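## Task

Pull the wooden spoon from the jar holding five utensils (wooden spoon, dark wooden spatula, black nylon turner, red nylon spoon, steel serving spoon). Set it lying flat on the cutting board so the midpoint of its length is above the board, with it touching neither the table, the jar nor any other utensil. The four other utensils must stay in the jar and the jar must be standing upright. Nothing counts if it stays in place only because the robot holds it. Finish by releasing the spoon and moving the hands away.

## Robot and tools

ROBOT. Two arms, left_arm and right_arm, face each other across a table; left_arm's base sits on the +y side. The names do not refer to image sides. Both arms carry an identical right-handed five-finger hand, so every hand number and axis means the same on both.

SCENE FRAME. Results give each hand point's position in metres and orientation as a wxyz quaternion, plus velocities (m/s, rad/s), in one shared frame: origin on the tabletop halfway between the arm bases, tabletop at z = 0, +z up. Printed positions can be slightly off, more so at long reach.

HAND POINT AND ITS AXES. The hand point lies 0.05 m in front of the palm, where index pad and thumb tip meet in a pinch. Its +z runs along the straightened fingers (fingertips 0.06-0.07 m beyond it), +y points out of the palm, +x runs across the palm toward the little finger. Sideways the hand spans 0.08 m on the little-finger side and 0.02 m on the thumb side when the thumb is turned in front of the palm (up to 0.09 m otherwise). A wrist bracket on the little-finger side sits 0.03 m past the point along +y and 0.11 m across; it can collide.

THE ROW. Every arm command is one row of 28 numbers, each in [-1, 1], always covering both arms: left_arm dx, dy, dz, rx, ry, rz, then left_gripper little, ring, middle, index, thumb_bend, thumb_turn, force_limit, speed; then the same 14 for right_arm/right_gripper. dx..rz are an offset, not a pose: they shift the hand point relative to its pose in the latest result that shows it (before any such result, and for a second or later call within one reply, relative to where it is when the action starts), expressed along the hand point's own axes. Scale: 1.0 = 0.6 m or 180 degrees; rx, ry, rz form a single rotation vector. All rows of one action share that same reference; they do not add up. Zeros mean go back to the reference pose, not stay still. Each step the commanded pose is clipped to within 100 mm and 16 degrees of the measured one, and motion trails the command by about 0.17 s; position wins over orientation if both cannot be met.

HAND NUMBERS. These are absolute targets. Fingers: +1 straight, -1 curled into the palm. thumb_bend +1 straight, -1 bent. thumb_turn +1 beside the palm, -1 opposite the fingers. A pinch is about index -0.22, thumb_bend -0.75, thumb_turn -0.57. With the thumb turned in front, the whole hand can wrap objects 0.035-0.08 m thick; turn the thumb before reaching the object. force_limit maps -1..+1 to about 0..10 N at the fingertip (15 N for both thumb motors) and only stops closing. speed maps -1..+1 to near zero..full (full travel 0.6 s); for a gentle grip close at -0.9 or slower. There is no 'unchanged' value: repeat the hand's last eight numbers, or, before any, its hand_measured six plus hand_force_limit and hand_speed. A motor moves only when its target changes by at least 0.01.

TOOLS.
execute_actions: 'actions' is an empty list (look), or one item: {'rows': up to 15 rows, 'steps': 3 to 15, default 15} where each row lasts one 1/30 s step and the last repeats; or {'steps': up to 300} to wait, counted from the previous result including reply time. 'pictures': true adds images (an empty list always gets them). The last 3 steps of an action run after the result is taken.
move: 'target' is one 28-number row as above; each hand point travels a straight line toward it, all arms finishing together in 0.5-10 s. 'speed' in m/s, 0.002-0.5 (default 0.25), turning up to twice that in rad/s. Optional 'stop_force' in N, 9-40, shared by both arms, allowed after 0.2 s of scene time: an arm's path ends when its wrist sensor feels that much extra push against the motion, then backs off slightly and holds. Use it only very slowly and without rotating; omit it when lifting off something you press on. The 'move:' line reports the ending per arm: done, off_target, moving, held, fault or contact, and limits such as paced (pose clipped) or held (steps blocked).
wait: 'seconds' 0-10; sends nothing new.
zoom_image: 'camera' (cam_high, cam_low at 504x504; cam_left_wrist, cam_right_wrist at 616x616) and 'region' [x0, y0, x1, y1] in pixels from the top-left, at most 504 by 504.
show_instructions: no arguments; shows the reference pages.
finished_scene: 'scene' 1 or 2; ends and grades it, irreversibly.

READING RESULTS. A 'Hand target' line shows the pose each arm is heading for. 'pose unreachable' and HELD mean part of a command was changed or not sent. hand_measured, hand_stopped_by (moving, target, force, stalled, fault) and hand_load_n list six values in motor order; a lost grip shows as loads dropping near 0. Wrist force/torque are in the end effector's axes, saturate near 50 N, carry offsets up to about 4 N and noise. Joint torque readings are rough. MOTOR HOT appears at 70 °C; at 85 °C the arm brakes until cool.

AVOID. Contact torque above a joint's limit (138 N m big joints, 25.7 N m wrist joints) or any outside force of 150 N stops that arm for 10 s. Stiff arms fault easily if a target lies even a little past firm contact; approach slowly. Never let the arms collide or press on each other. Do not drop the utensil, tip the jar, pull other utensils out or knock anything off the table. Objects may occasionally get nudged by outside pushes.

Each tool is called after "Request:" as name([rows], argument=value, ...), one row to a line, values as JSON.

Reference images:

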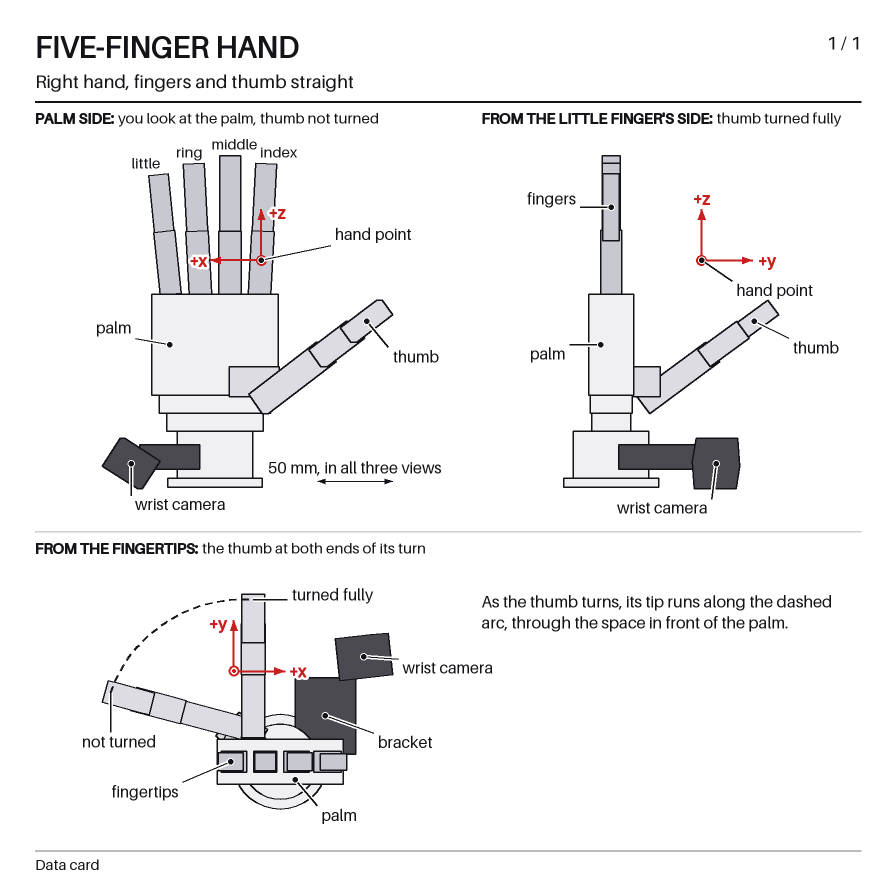

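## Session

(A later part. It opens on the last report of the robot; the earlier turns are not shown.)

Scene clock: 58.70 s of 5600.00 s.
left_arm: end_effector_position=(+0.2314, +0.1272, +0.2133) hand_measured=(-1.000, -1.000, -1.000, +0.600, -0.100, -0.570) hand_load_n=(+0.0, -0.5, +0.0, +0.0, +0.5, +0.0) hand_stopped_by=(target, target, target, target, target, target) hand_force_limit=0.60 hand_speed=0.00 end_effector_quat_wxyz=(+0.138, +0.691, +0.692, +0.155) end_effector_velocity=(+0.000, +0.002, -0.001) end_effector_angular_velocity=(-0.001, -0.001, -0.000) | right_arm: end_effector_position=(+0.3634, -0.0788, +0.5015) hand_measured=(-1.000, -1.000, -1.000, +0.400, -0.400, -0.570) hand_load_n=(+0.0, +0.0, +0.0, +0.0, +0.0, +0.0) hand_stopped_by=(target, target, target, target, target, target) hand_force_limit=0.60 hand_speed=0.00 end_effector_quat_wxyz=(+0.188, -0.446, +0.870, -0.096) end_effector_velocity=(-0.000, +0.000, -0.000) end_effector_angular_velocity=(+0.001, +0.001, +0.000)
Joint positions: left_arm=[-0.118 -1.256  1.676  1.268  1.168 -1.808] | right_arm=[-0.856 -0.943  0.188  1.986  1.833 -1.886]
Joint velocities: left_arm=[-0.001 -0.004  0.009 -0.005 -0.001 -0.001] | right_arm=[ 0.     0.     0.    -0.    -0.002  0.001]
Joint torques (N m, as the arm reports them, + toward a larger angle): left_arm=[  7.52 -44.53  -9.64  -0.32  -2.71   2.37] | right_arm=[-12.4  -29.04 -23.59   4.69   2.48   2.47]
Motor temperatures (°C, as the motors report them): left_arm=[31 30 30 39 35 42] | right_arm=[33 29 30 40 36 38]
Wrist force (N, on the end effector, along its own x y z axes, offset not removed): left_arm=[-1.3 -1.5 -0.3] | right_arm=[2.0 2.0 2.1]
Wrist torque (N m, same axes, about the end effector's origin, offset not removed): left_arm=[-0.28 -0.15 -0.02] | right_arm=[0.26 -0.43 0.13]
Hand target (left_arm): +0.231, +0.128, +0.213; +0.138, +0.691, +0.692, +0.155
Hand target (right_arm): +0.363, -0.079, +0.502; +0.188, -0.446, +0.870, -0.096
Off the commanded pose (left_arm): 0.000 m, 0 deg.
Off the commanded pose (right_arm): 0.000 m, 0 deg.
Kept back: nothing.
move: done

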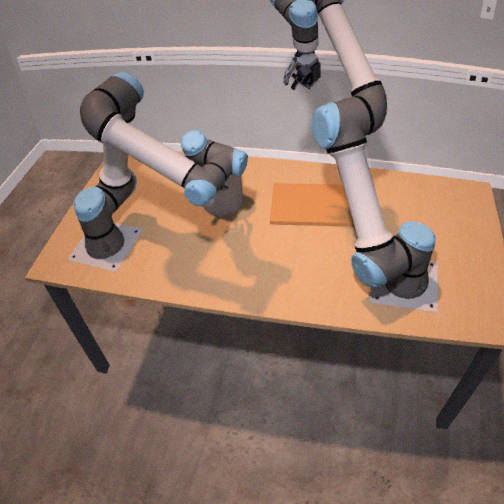

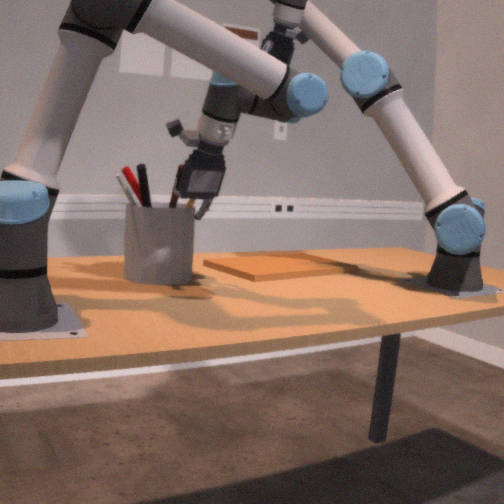

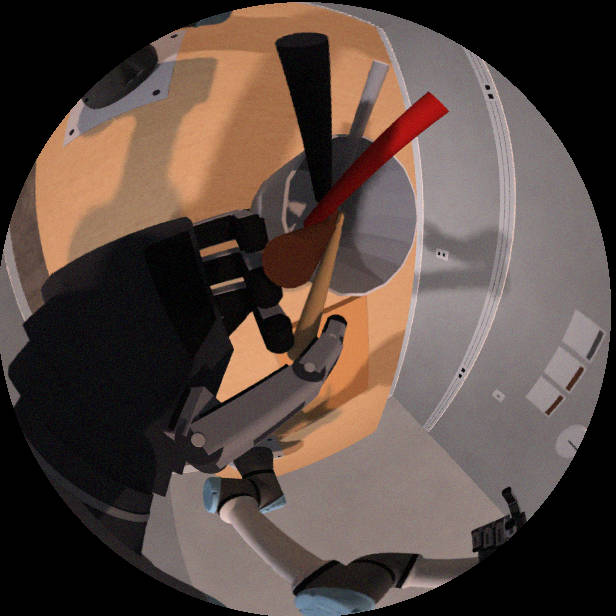

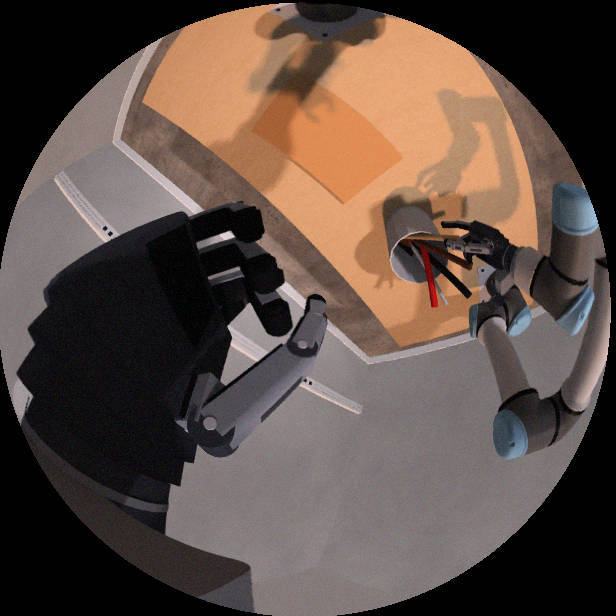

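Request:
move(target=[0,0,0,0,0,0,-1,-1,-1,-0.5,-0.9,-0.57,0.6,-0.6,0,0,0,0,0,0,-1,-1,-1,0.4,-0.4,-0.57,0.6,0])

Request:
wait(seconds=1.5)

Scene clock: 60.10 s of 5600.00 s.
left_arm: end_effector_position=(+0.2314, +0.1272, +0.2133) hand_measured=(-1.000, -1.000, -1.000, +0.138, -0.446, -0.570) hand_load_n=(+0.0, +0.0, +0.0, +9.5, +11.5, -0.5) hand_stopped_by=(target, target, target, force, force, target) hand_force_limit=0.60 hand_speed=-0.60 end_effector_quat_wxyz=(+0.138, +0.691, +0.692, +0.155) end_effector_velocity=(+0.000, +0.000, -0.001) end_effector_angular_velocity=(+0.005, -0.002, -0.000) | right_arm: end_effector_position=(+0.3634, -0.0788, +0.5015) hand_measured=(-1.000, -1.000, -1.000, +0.400, -0.400, -0.570) hand_load_n=(+0.0, +0.0, +0.0, +0.0, +0.0, +0.0) hand_stopped_by=(target, target, target, target, target, target) hand_force_limit=0.60 hand_speed=0.00 end_effector_quat_wxyz=(+0.188, -0.446, +0.870, -0.096) end_effector_velocity=(+0.000, -0.000, -0.000) end_effector_angular_velocity=(-0.001, +0.000, +0.001)
Joint positions: left_arm=[-0.118 -1.256  1.676  1.268  1.168 -1.808] | right_arm=[-0.856 -0.943  0.188  1.986  1.833 -1.886]
Joint velocities: left_arm=[ 0.001  0.002  0.     0.002 -0.001  0.001] | right_arm=[-0.     0.     0.    -0.     0.    -0.001]
Joint torques (N m, as the arm reports them, + toward a larger angle): left_arm=[  0.49 -17.7  -25.19   4.44   1.91   0.22] | right_arm=[-11.79 -27.5  -24.15   4.84   2.22   2.43]
Motor temperatures (°C, as the motors report them): left_arm=[31 30 30 39 35 42] | right_arm=[33 29 30 40 36 38]
Wrist force (N, on the end effector, along its own x y z axes, offset not removed): left_arm=[0.1 0.2 -2.2] | right_arm=[0.8 2.5 1.7]
Wrist torque (N m, same axes, about the end effector's origin, offset not removed): left_arm=[0.13 -0.22 -0.03] | right_arm=[0.41 -0.38 0.06]
Hand target (left_arm): +0.231, +0.127, +0.213; +0.138, +0.691, +0.692, +0.155
Hand target (right_arm): +0.363, -0.079, +0.502; +0.188, -0.446, +0.870, -0.096
Off the commanded pose (left_arm): 0.000 m, 0 deg.
Off the commanded pose (right_arm): 0.000 m, 0 deg.
Kept back: nothing.
move: done

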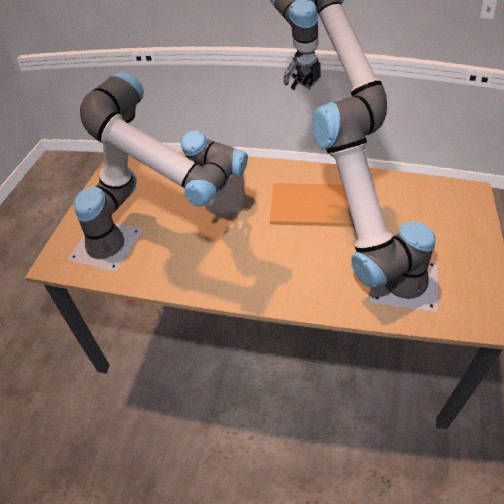

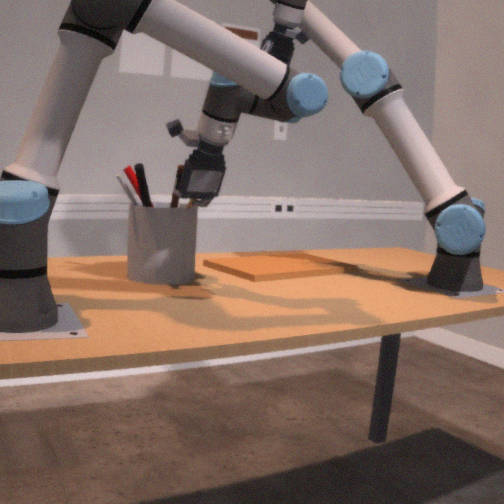

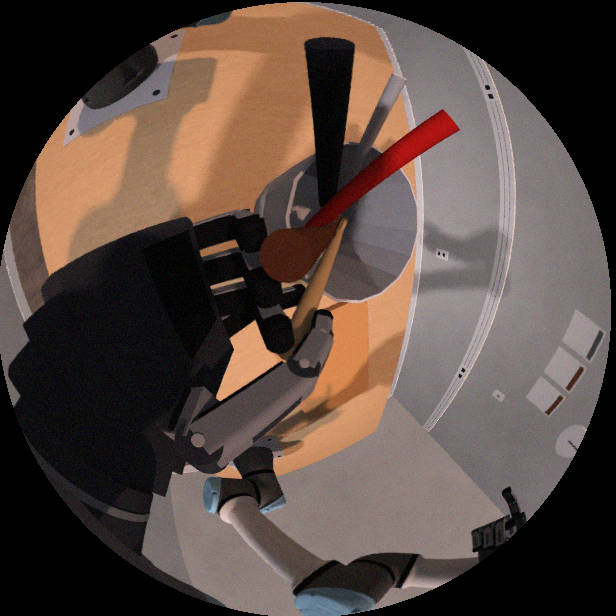

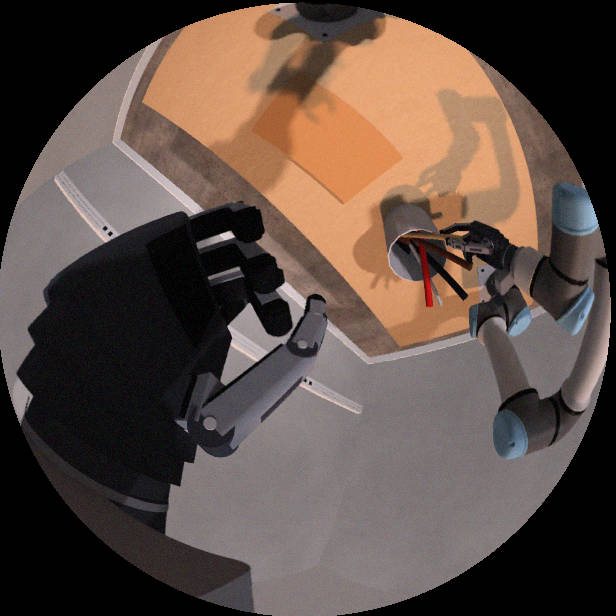

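Scene clock: 61.60 s of 5600.00 s.
left_arm: end_effector_position=(+0.2314, +0.1272, +0.2133) hand_measured=(-1.000, -1.000, -1.000, +0.138, -0.444, -0.570) hand_load_n=(+0.0, +0.0, +0.0, +9.5, +11.5, -0.5) hand_stopped_by=(target, target, target, force, force, target) hand_force_limit=0.60 hand_speed=-0.60 end_effector_quat_wxyz=(+0.138, +0.691, +0.692, +0.155) end_effector_velocity=(-0.000, -0.000, +0.001) end_effector_angular_velocity=(-0.001, -0.000, -0.003) | right_arm: end_effector_position=(+0.3634, -0.0788, +0.5015) hand_measured=(-1.000, -1.000, -1.000, +0.400, -0.400, -0.570) hand_load_n=(+0.0, +0.0, +0.0, +0.0, +0.0, +0.0) hand_stopped_by=(target, target, target, target, target, target) hand_force_limit=0.60 hand_speed=0.00 end_effector_quat_wxyz=(+0.188, -0.446, +0.870, -0.096) end_effector_velocity=(-0.000, +0.000, +0.000) end_effector_angular_velocity=(+0.001, +0.001, +0.001)
Joint positions: left_arm=[-0.118 -1.256  1.676  1.268  1.168 -1.808] | right_arm=[-0.856 -0.943  0.188  1.986  1.833 -1.886]
Joint velocities: left_arm=[-0.001 -0.001 -0.    -0.    -0.001  0.002] | right_arm=[ 0.     0.    -0.     0.    -0.001 -0.   ]
Joint torques (N m, as the arm reports them, + toward a larger angle): left_arm=[ -7.41 -18.51 -24.88   4.32   1.91  -2.21] | right_arm=[-11.13 -29.71 -22.46   4.61   2.16   2.36]
Motor temperatures (°C, as the motors report them): left_arm=[31 30 30 39 35 42] | right_arm=[33 29 30 40 36 38]
Wrist force (N, on the end effector, along its own x y z axes, offset not removed): left_arm=[0.5 0.4 -3.2] | right_arm=[0.7 0.4 2.2]
Wrist torque (N m, same axes, about the end effector's origin, offset not removed): left_arm=[0.24 -0.22 0.09] | right_arm=[0.11 -0.33 0.00]
Hand target (left_arm): +0.231, +0.127, +0.213; +0.138, +0.691, +0.692, +0.155
Hand target (right_arm): +0.363, -0.079, +0.502; +0.188, -0.446, +0.870, -0.096
Off the commanded pose (left_arm): 0.000 m, 0 deg.
Off the commanded pose (right_arm): 0.000 m, 0 deg.
Kept back: nothing.
Steps of this call (steps 1 to 45: nothing new was sent). Readings (end_effector_position | what the end effector reports):
1: left_arm (+0.2314, +0.1272, +0.2133) | right_arm (+0.3634, -0.0788, +0.5015) | left_arm hand_measured=(-1.000, -1.000, -1.000, +0.138, -0.446, -0.570) hand_load_n=(+0.0, +0.0, +0.0, +9.5, +11.5, -0.5) hand_stopped_by=(target, target, target, force, force, target) hand_force_limit=0.60 hand_speed=-0.60 | right_arm hand_measured=(-1.000, -1.000, -1.000, +0.400, -0.400, -0.570) hand_load_n=(+0.0, +0.0, +0.0, +0.0, +0.0, +0.0) hand_stopped_by=(target, target, target, target, target, target) hand_force_limit=0.60 hand_speed=0.00
2: left_arm (+0.2314, +0.1272, +0.2133) | right_arm (+0.3634, -0.0788, +0.5015) | left_arm hand_measured=(-1.000, -1.000, -1.000, +0.138, -0.446, -0.570) hand_load_n=(+0.0, +0.0, +0.0, +9.5, +11.5, -0.5) hand_stopped_by=(target, target, target, force, force, target) hand_force_limit=0.60 hand_speed=-0.60 | right_arm hand_measured=(-1.000, -1.000, -1.000, +0.400, -0.400, -0.570) hand_load_n=(+0.0, +0.0, +0.0, +0.0, +0.0, +0.0) hand_stopped_by=(target, target, target, target, target, target) hand_force_limit=0.60 hand_speed=0.00
4: left_arm (+0.2314, +0.1272, +0.2133) | right_arm (+0.3634, -0.0788, +0.5015) | left_arm hand_measured=(-1.000, -1.000, -1.000, +0.138, -0.444, -0.570) hand_load_n=(+0.0, +0.0, +0.0, +9.5, +11.5, -0.5) hand_stopped_by=(target, target, target, force, force, target) hand_force_limit=0.60 hand_speed=-0.60 | right_arm hand_measured=(-1.000, -1.000, -1.000, +0.400, -0.400, -0.570) hand_load_n=(+0.0, +0.0, +0.0, +0.0, +0.0, +0.0) hand_stopped_by=(target, target, target, target, target, target) hand_force_limit=0.60 hand_speed=0.00
8: left_arm (+0.2314, +0.1272, +0.2133) | right_arm (+0.3634, -0.0788, +0.5015) | left_arm hand_measured=(-1.000, -1.000, -1.000, +0.138, -0.444, -0.570) hand_load_n=(+0.0, +0.0, +0.0, +9.5, +11.5, -0.5) hand_stopped_by=(target, target, target, force, force, target) hand_force_limit=0.60 hand_speed=-0.60 | right_arm hand_measured=(-1.000, -1.000, -1.000, +0.400, -0.400, -0.570) hand_load_n=(+0.0, +0.0, +0.0, +0.0, +0.0, +0.0) hand_stopped_by=(target, target, target, target, target, target) hand_force_limit=0.60 hand_speed=0.00
45: the state above

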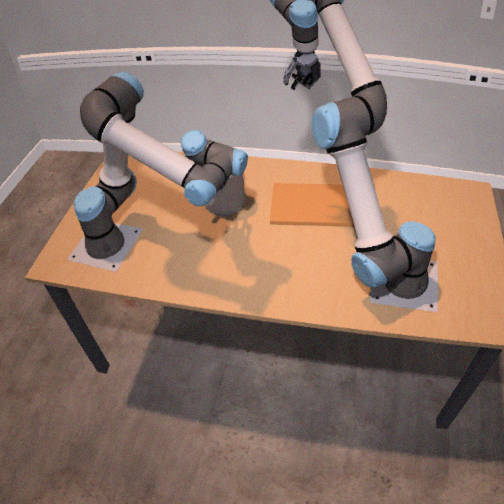

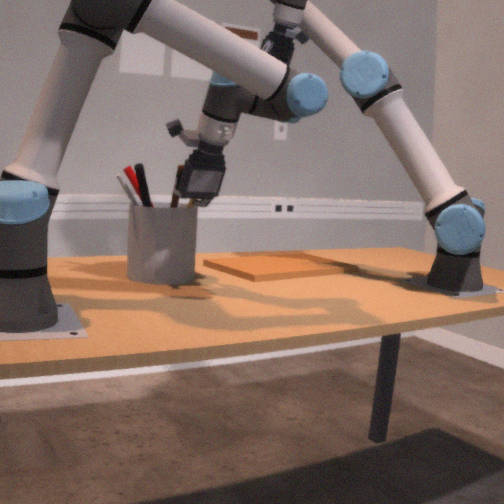

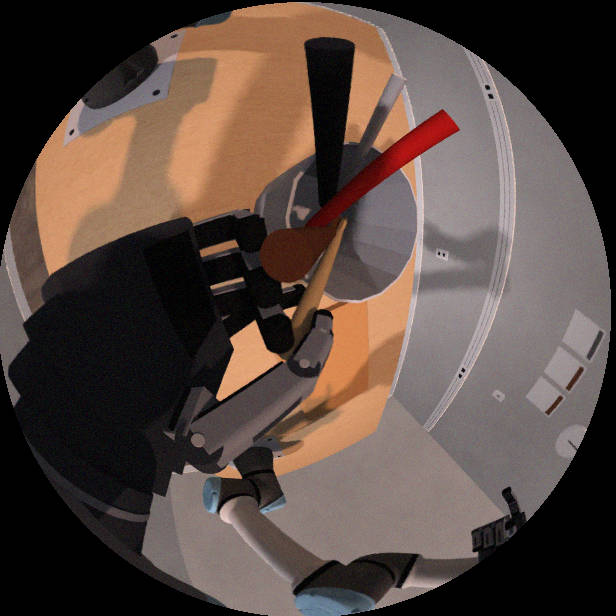

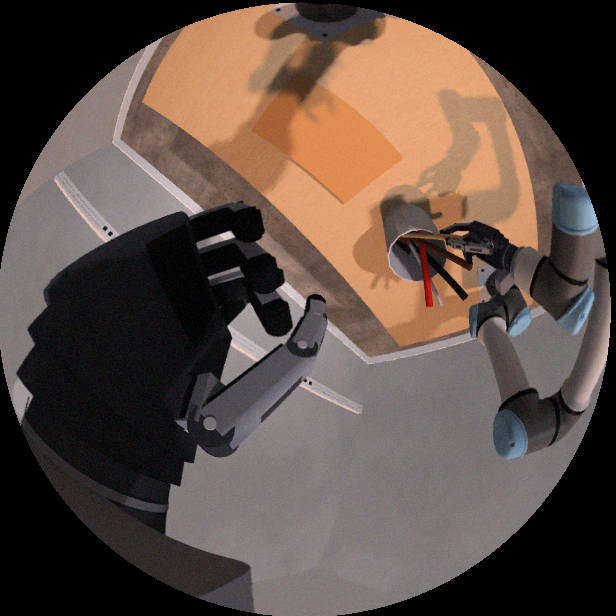

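Gripped something. Lift, and move the right arm away.

Request:
move(target=[0,0,-0.13,0,0,0,-1,-1,-1,-0.5,-0.9,-0.57,0.6,-0.6,0,0,-0.3,0,0,0,-1,-1,-1,0.4,-0.4,-0.57,0.6,0], speed=0.06)

Scene clock: 65.30 s of 5600.00 s.
left_arm: end_effector_position=(+0.1998, +0.1253, +0.2844) hand_measured=(-1.000, -1.000, -1.000, +0.138, -0.450, -0.570) hand_load_n=(+0.0, +0.0, +0.0, +2.0, +1.0, +0.0) hand_stopped_by=(target, target, target, force, force, target) hand_force_limit=0.60 hand_speed=-0.60 end_effector_quat_wxyz=(+0.138, +0.691, +0.692, +0.155) end_effector_velocity=(-0.001, -0.000, +0.001) end_effector_angular_velocity=(-0.000, -0.000, +0.001) | right_arm: end_effector_position=(+0.2889, -0.0797, +0.6637) hand_measured=(-1.000, -1.000, -1.000, +0.400, -0.400, -0.570) hand_load_n=(+0.0, +0.0, +0.0, +0.0, +0.0, +0.0) hand_stopped_by=(target, target, target, target, target, target) hand_force_limit=0.60 hand_speed=0.00 end_effector_quat_wxyz=(+0.403, -0.396, +0.824, +0.035) end_effector_velocity=(-0.000, -0.000, +0.003) end_effector_angular_velocity=(+0.011, -0.002, +0.005)
Joint positions: left_arm=[-0.195 -1.311  1.566  1.466  1.179 -1.891] | right_arm=[-0.833 -1.143  0.036  1.852  1.694 -1.82 ]
Joint velocities: left_arm=[-0.001 -0.    -0.002  0.003 -0.    -0.002] | right_arm=[-0.007 -0.004  0.    -0.005 -0.014 -0.003]
Joint torques (N m, as the arm reports them, + toward a larger angle): left_arm=[ -7.12 -44.57 -28.2    4.87   1.68  -2.62] | right_arm=[-14.68 -35.81 -17.33  -2.1   -1.85  -2.57]
Motor temperatures (°C, as the motors report them): left_arm=[31 30 30 39 35 42] | right_arm=[33 29 30 40 36 38]
Wrist force (N, on the end effector, along its own x y z axes, offset not removed): left_arm=[0.1 -2.1 1.7] | right_arm=[1.2 1.8 3.2]
Wrist torque (N m, same axes, about the end effector's origin, offset not removed): left_arm=[-0.34 -0.28 0.05] | right_arm=[0.26 -0.50 0.05]
Hand target (left_arm): +0.200, +0.125, +0.285; +0.138, +0.691, +0.692, +0.155
Hand target (right_arm): +0.289, -0.080, +0.664; +0.403, -0.396, +0.824, +0.035
Off the commanded pose (left_arm): 0.000 m, 0 deg.
Off the commanded pose (right_arm): 0.002 m, 30 deg; orientation clipped at the last step of the last action.
elbow stopped short (right arm): the move would have taken joint 3 (elbow) straighter than the controller allows; a more bent joint 3 avoids this.
Kept back: nothing.
move: off_target (right_arm); limits=paced

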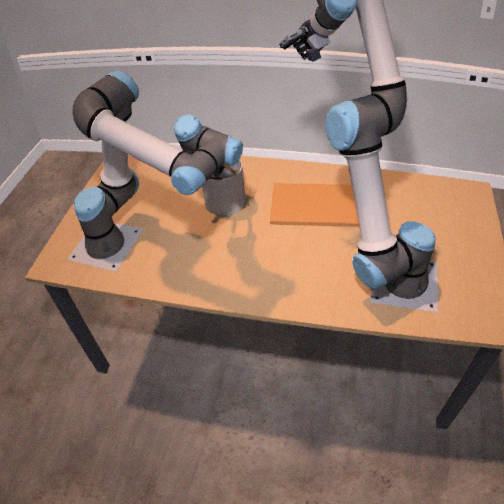

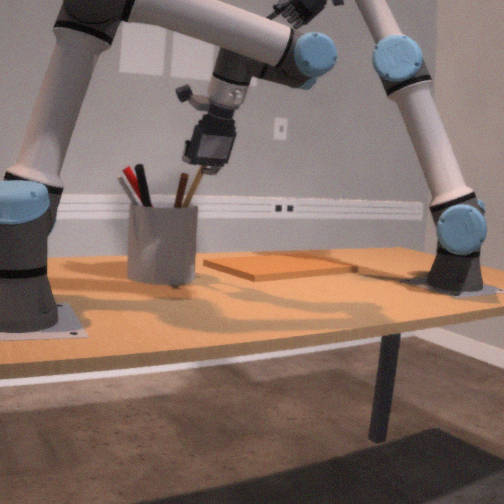

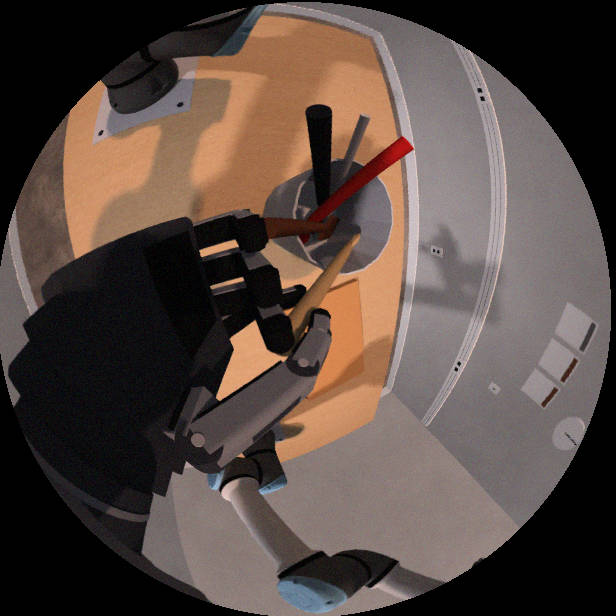

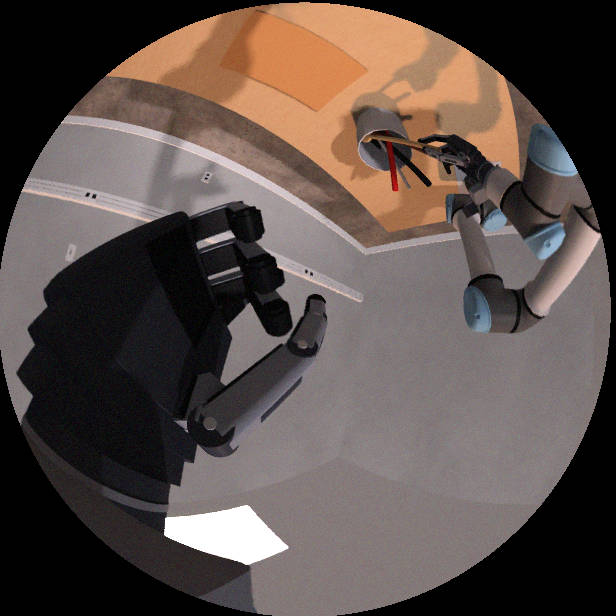

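Request:
move(target=[0,0,0,0,0,0,-1,-1,-1,-0.6,-1,-0.57,1,-0.6,0,0,0,0,0,0,-1,-1,-1,0.4,-0.4,-0.57,0.6,0])

Request:
move(target=[0,0,-0.1,0,0,0,-1,-1,-1,-0.6,-1,-0.57,1,-0.6,0,0,0,0,0,0,-1,-1,-1,0.4,-0.4,-0.57,0.6,0], speed=0.05)

Scene clock: 66.23 s of 5600.00 s.
left_arm: end_effector_position=(+0.1998, +0.1254, +0.2845) hand_measured=(-1.000, -1.000, -1.000, +0.058, -0.568, -0.570) hand_load_n=(+0.0, +0.0, +0.0, +14.0, +9.0, +0.5) hand_stopped_by=(target, target, target, force, force, target) hand_force_limit=1.00 hand_speed=-0.60 end_effector_quat_wxyz=(+0.138, +0.691, +0.692, +0.155) end_effector_velocity=(+0.001, -0.000, -0.001) end_effector_angular_velocity=(-0.002, -0.001, +0.002) | right_arm: end_effector_position=(+0.2890, -0.0798, +0.6638) hand_measured=(-1.000, -1.000, -1.000, +0.400, -0.400, -0.570) hand_load_n=(+0.0, +0.0, +0.0, +0.0, +0.0, +0.0) hand_stopped_by=(target, target, target, target, target, target) hand_force_limit=0.60 hand_speed=0.00 end_effector_quat_wxyz=(+0.403, -0.396, +0.824, +0.035) end_effector_velocity=(-0.000, +0.000, -0.001) end_effector_angular_velocity=(-0.001, +0.002, -0.001)
Joint positions: left_arm=[-0.195 -1.311  1.566  1.466  1.179 -1.891] | right_arm=[-0.833 -1.143  0.036  1.852  1.694 -1.82 ]
Joint velocities: left_arm=[ 0.002  0.001 -0.    -0.002 -0.001 -0.001] | right_arm=[0.001 0.    0.001 0.001 0.001 0.001]
Joint torques (N m, as the arm reports them, + toward a larger angle): left_arm=[  8.23 -34.44 -11.68  -0.31  -0.76   2.44] | right_arm=[ 13.74 -16.22  -0.35   3.4    2.02   2.9 ]
Motor temperatures (°C, as the motors report them): left_arm=[31 30 30 39 35 42] | right_arm=[33 29 30 40 36 38]
Wrist force (N, on the end effector, along its own x y z axes, offset not removed): left_arm=[-0.8 -2.7 -0.3] | right_arm=[1.1 2.8 3.2]
Wrist torque (N m, same axes, about the end effector's origin, offset not removed): left_arm=[0.07 -0.02 -0.01] | right_arm=[0.47 -0.50 0.08]
Hand target (left_arm): +0.200, +0.125, +0.284; +0.138, +0.691, +0.692, +0.155
Hand target (right_arm): +0.289, -0.080, +0.664; +0.403, -0.396, +0.824, +0.035
Off the commanded pose (left_arm): 0.000 m, 0 deg.
Off the commanded pose (right_arm): 0.000 m, 0 deg.
elbow stopped short (right arm): the move would have taken joint 3 (elbow) straighter than the controller allows; a more bent joint 3 avoids this.
Kept back: nothing.
move: done

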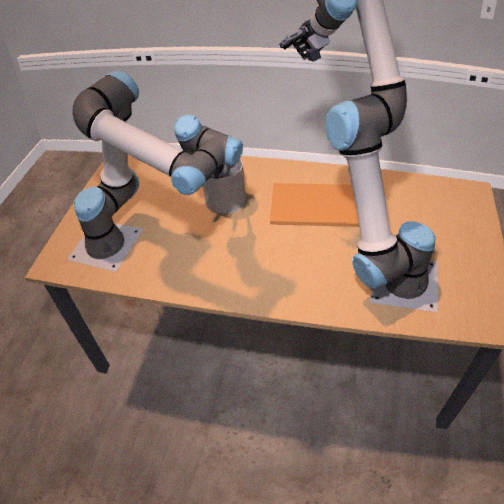

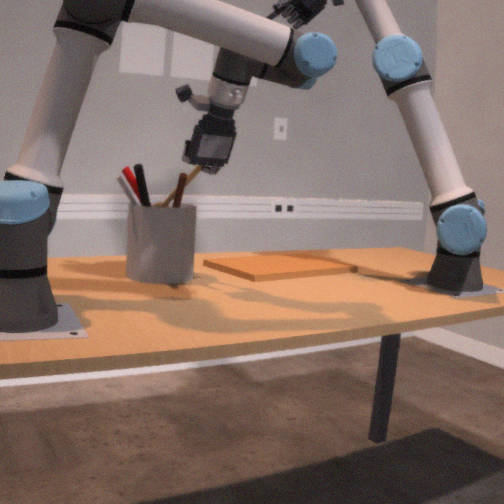

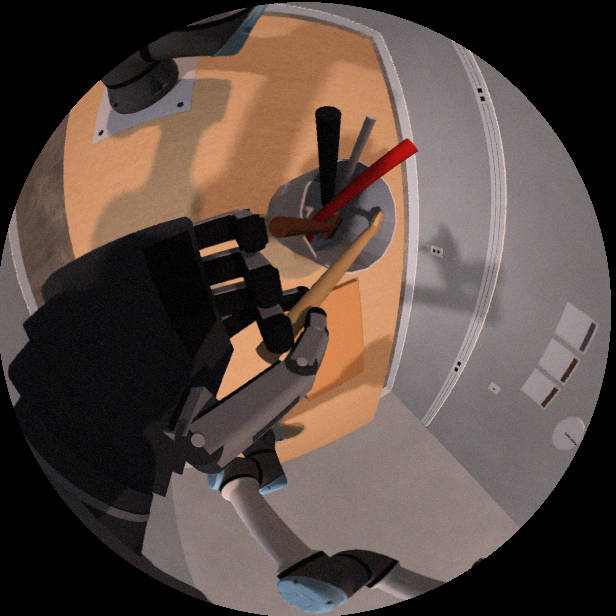

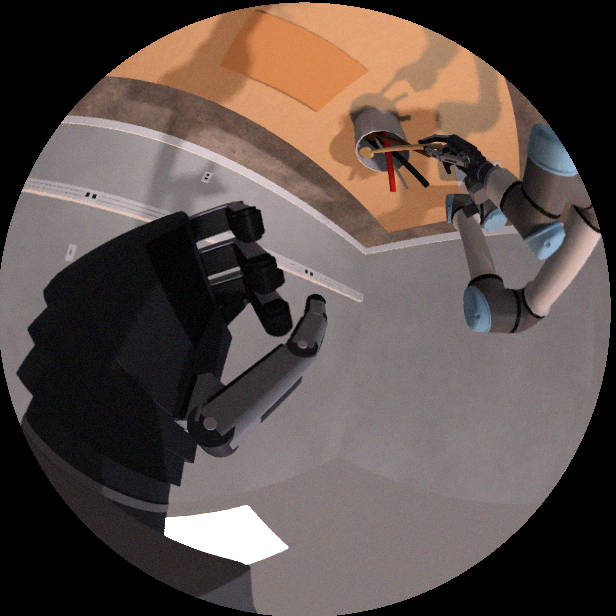

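Scene clock: 67.90 s of 5600.00 s.
left_arm: end_effector_position=(+0.1757, +0.1239, +0.3390) hand_measured=(-1.000, -1.000, -1.000, +0.058, -0.574, -0.570) hand_load_n=(+0.0, +0.0, +0.0, +1.5, +1.5, +0.0) hand_stopped_by=(target, target, target, force, force, target) hand_force_limit=1.00 hand_speed=-0.60 end_effector_quat_wxyz=(+0.138, +0.691, +0.692, +0.155) end_effector_velocity=(-0.001, -0.000, +0.002) end_effector_angular_velocity=(+0.002, +0.000, -0.000) | right_arm: end_effector_position=(+0.2889, -0.0798, +0.6637) hand_measured=(-1.000, -1.000, -1.000, +0.400, -0.400, -0.570) hand_load_n=(+0.0, +0.0, +0.0, +0.0, +0.0, +0.0) hand_stopped_by=(target, target, target, target, target, target) hand_force_limit=0.60 hand_speed=0.00 end_effector_quat_wxyz=(+0.403, -0.396, +0.824, +0.035) end_effector_velocity=(+0.001, -0.000, -0.000) end_effector_angular_velocity=(-0.001, +0.001, -0.001)
Joint positions: left_arm=[-0.252 -1.332  1.457  1.619  1.188 -1.952] | right_arm=[-0.833 -1.143  0.036  1.852  1.694 -1.82 ]
Joint velocities: left_arm=[-0.001  0.001 -0.005  0.006  0.001 -0.001] | right_arm=[-0.001  0.001  0.     0.    -0.    -0.   ]
Joint torques (N m, as the arm reports them, + toward a larger angle): left_arm=[ -6.96 -43.54 -25.3    4.72   1.71  -2.24] | right_arm=[ -0.89 -25.77 -13.02  -0.23  -1.5    0.66]
Motor temperatures (°C, as the motors report them): left_arm=[31 30 30 39 35 42] | right_arm=[33 29 30 40 36 38]
Wrist force (N, on the end effector, along its own x y z axes, offset not removed): left_arm=[0.2 -1.8 2.2] | right_arm=[1.0 2.4 1.7]
Wrist torque (N m, same axes, about the end effector's origin, offset not removed): left_arm=[-0.28 -0.34 0.03] | right_arm=[0.50 -0.34 0.03]
Hand target (left_arm): +0.176, +0.124, +0.339; +0.138, +0.691, +0.692, +0.155
Hand target (right_arm): +0.289, -0.080, +0.664; +0.403, -0.396, +0.824, +0.035
Off the commanded pose (left_arm): 0.000 m, 0 deg.
Off the commanded pose (right_arm): 0.000 m, 0 deg.
Kept back: nothing.
move: done

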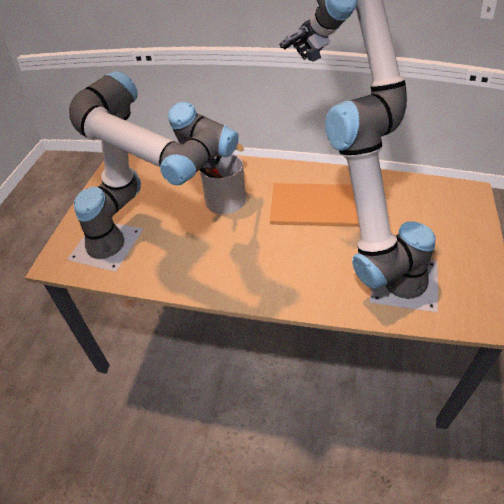

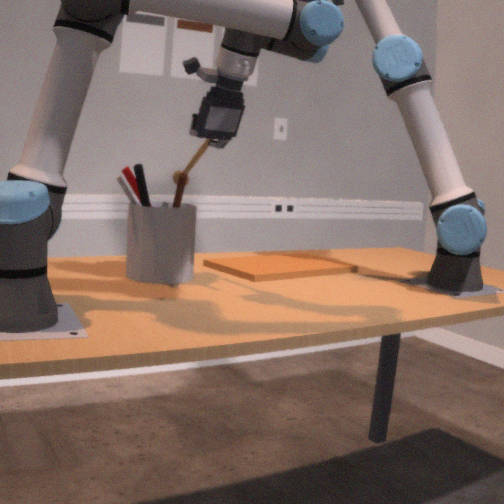

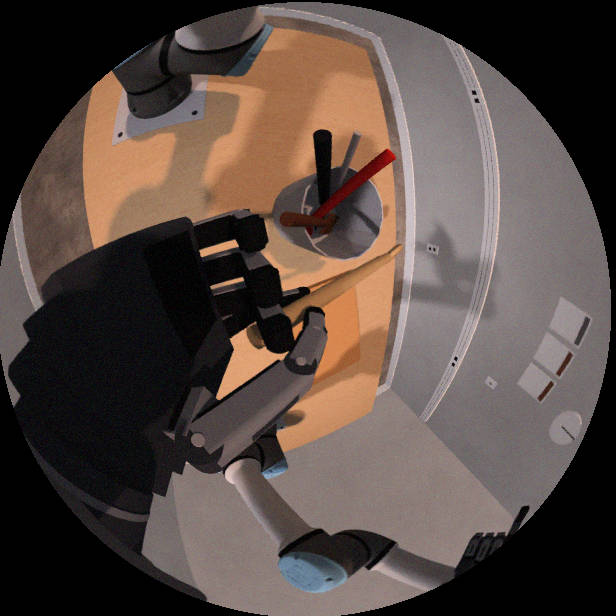

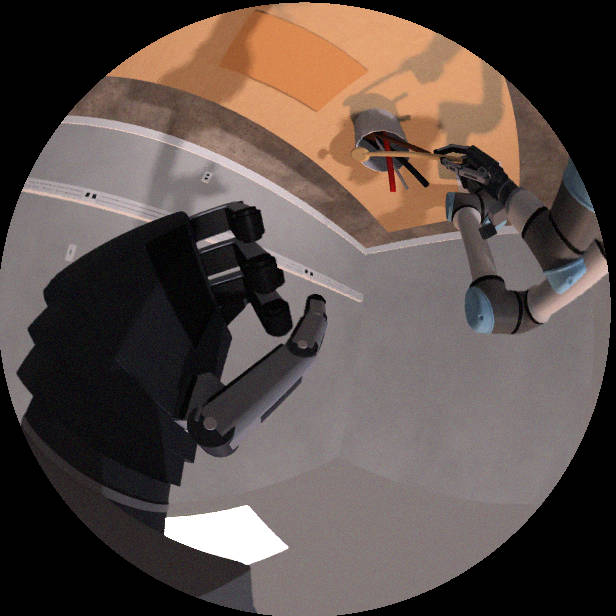

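Request:
move(target=[0,0,-0.06,0,0,0,-1,-1,-1,-0.7,-0.9,-0.57,1,-0.6,0,0,0,0,0,0,-1,-1,-1,0.4,-0.4,-0.57,0.6,0], speed=0.04)

Request:
move(target=[-0.25,0,0,0,0,0,-1,-1,-1,-0.7,-0.9,-0.57,1,-0.6,0,0,0,0,0,0,-1,-1,-1,0.4,-0.4,-0.57,0.6,0], speed=0.07)

Scene clock: 69.47 s of 5600.00 s.
left_arm: end_effector_position=(+0.1612, +0.1231, +0.3717) hand_measured=(-1.000, -1.000, -1.000, +0.018, -0.878, -0.570) hand_load_n=(+0.0, +0.0, +0.0, +7.5, +14.0, +0.0) hand_stopped_by=(target, target, target, force, force, target) hand_force_limit=1.00 hand_speed=-0.60 end_effector_quat_wxyz=(+0.138, +0.691, +0.692, +0.155) end_effector_velocity=(-0.001, +0.000, +0.003) end_effector_angular_velocity=(+0.001, +0.001, +0.001) | right_arm: end_effector_position=(+0.2889, -0.0798, +0.6637) hand_measured=(-1.000, -1.000, -1.000, +0.400, -0.400, -0.570) hand_load_n=(+0.0, +0.0, +0.0, +0.0, +0.0, +0.0) hand_stopped_by=(target, target, target, target, target, target) hand_force_limit=0.60 hand_speed=0.00 end_effector_quat_wxyz=(+0.403, -0.396, +0.824, +0.035) end_effector_velocity=(-0.000, -0.000, +0.000) end_effector_angular_velocity=(+0.001, -0.000, +0.000)
Joint positions: left_arm=[-0.286 -1.336  1.381  1.712  1.194 -1.988] | right_arm=[-0.833 -1.143  0.036  1.852  1.694 -1.82 ]
Joint velocities: left_arm=[-0.003 -0.    -0.006  0.008  0.002 -0.003] | right_arm=[ 0. -0. -0. -0. -0.  0.]
Joint torques (N m, as the arm reports them, + toward a larger angle): left_arm=[ -7.9  -20.94 -27.8    5.02   1.59  -2.1 ] | right_arm=[ -4.61 -27.06 -14.6   -0.95  -0.63   0.29]
Motor temperatures (°C, as the motors report them): left_arm=[31 30 30 39 35 42] | right_arm=[33 29 30 40 36 38]
Wrist force (N, on the end effector, along its own x y z axes, offset not removed): left_arm=[0.3 0.1 1.7] | right_arm=[0.8 2.0 2.1]
Wrist torque (N m, same axes, about the end effector's origin, offset not removed): left_arm=[0.01 -0.34 0.06] | right_arm=[0.38 -0.42 0.06]
Hand target (left_arm): +0.161, +0.123, +0.372; +0.138, +0.691, +0.692, +0.155
Hand target (right_arm): +0.289, -0.080, +0.664; +0.403, -0.396, +0.824, +0.035
Off the commanded pose (left_arm): 0.000 m, 0 deg.
Off the commanded pose (right_arm): 0.000 m, 0 deg.
Kept back: nothing.
move: done

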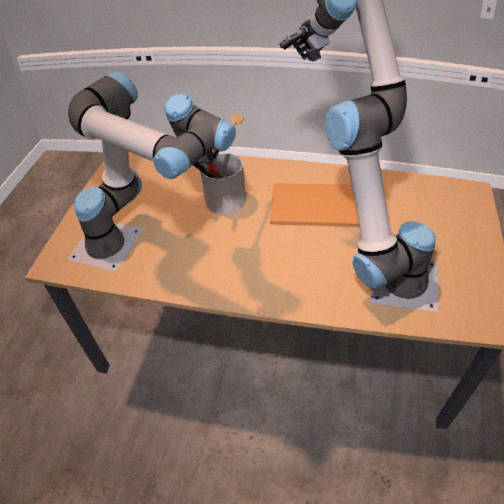

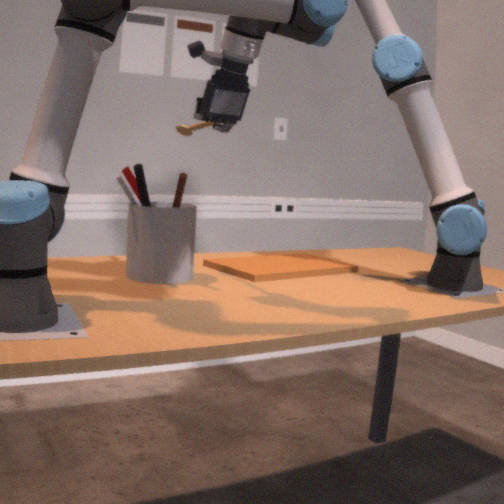

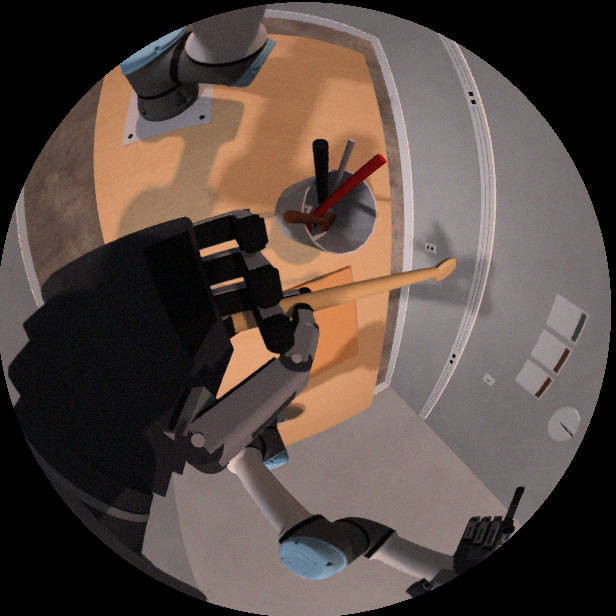

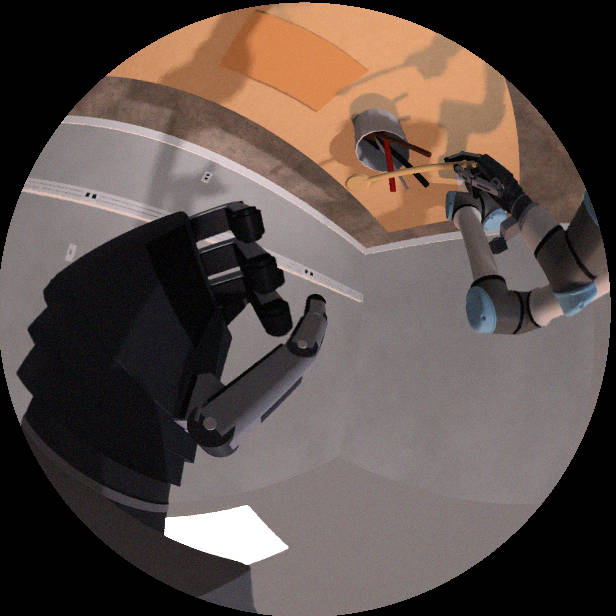

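Scene clock: 72.13 s of 5600.00 s.
left_arm: end_effector_position=(+0.1624, -0.0264, +0.3682) hand_measured=(-1.000, -1.000, -1.000, +0.018, -0.878, -0.570) hand_load_n=(+0.0, +0.0, +0.0, +7.5, +14.0, +0.0) hand_stopped_by=(target, target, target, force, force, target) hand_force_limit=1.00 hand_speed=-0.60 end_effector_quat_wxyz=(+0.138, +0.691, +0.692, +0.155) end_effector_velocity=(+0.000, -0.003, -0.001) end_effector_angular_velocity=(+0.004, +0.001, +0.003) | right_arm: end_effector_position=(+0.2889, -0.0798, +0.6637) hand_measured=(-1.000, -1.000, -1.000, +0.400, -0.400, -0.570) hand_load_n=(+0.0, +0.0, +0.0, +0.0, +0.0, +0.0) hand_stopped_by=(target, target, target, target, target, target) hand_force_limit=0.60 hand_speed=0.00 end_effector_quat_wxyz=(+0.403, -0.396, +0.824, +0.035) end_effector_velocity=(-0.000, +0.000, +0.000) end_effector_angular_velocity=(+0.000, -0.000, +0.001)
Joint positions: left_arm=[-0.182 -0.916  0.764  1.866  1.176 -1.877] | right_arm=[-0.833 -1.143  0.036  1.852  1.694 -1.82 ]
Joint velocities: left_arm=[ 0.003  0.015 -0.023  0.012  0.002  0.   ] | right_arm=[ 0. -0. -0. -0. -0. -0.]
Joint torques (N m, as the arm reports them, + toward a larger angle): left_arm=[  6.99 -33.69 -27.24   4.97   1.4    2.49] | right_arm=[ -3.5  -27.3  -13.53  -0.93  -0.69   0.31]
Motor temperatures (°C, as the motors report them): left_arm=[31 30 30 39 35 42] | right_arm=[33 29 30 40 36 38]
Wrist force (N, on the end effector, along its own x y z axes, offset not removed): left_arm=[-0.5 -0.7 0.1] | right_arm=[0.0 2.1 2.1]
Wrist torque (N m, same axes, about the end effector's origin, offset not removed): left_arm=[0.01 -0.22 0.03] | right_arm=[0.39 -0.31 0.00]
Hand target (left_arm): +0.162, -0.027, +0.368; +0.138, +0.691, +0.692, +0.155
Hand target (right_arm): +0.289, -0.080, +0.664; +0.403, -0.396, +0.824, +0.035
Off the commanded pose (left_arm): 0.001 m, 0 deg.
Off the commanded pose (right_arm): 0.000 m, 0 deg.
Kept back: nothing.
move: done

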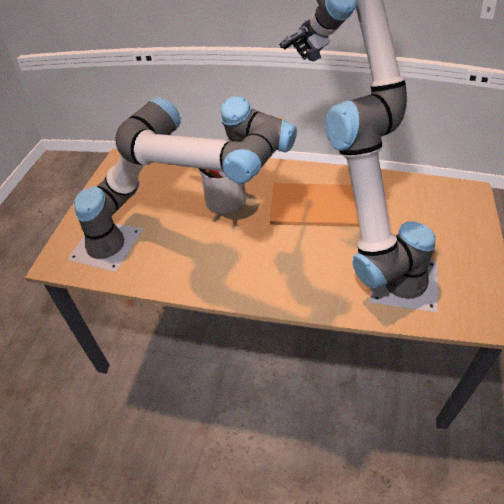

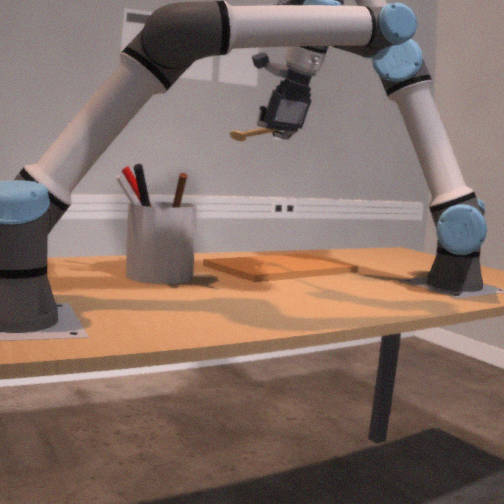

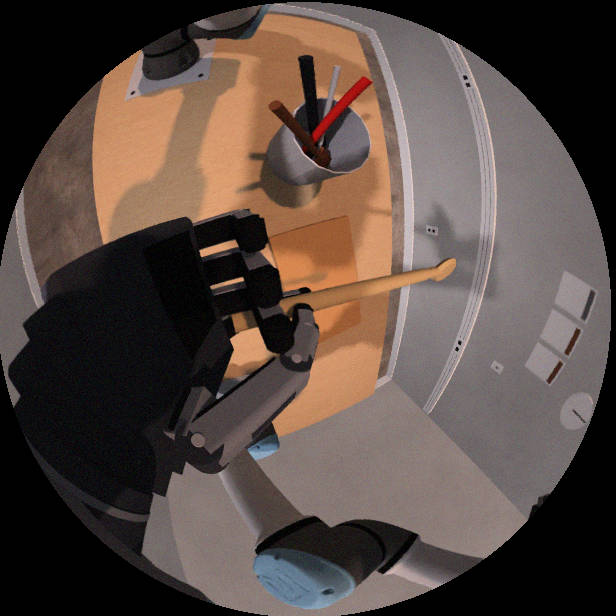

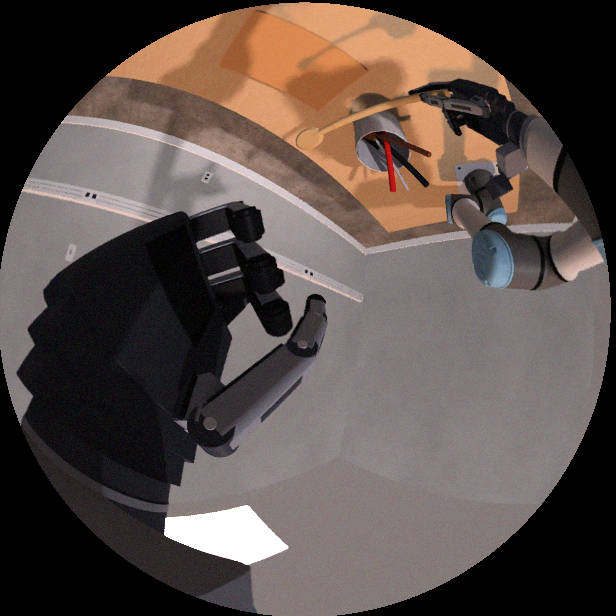

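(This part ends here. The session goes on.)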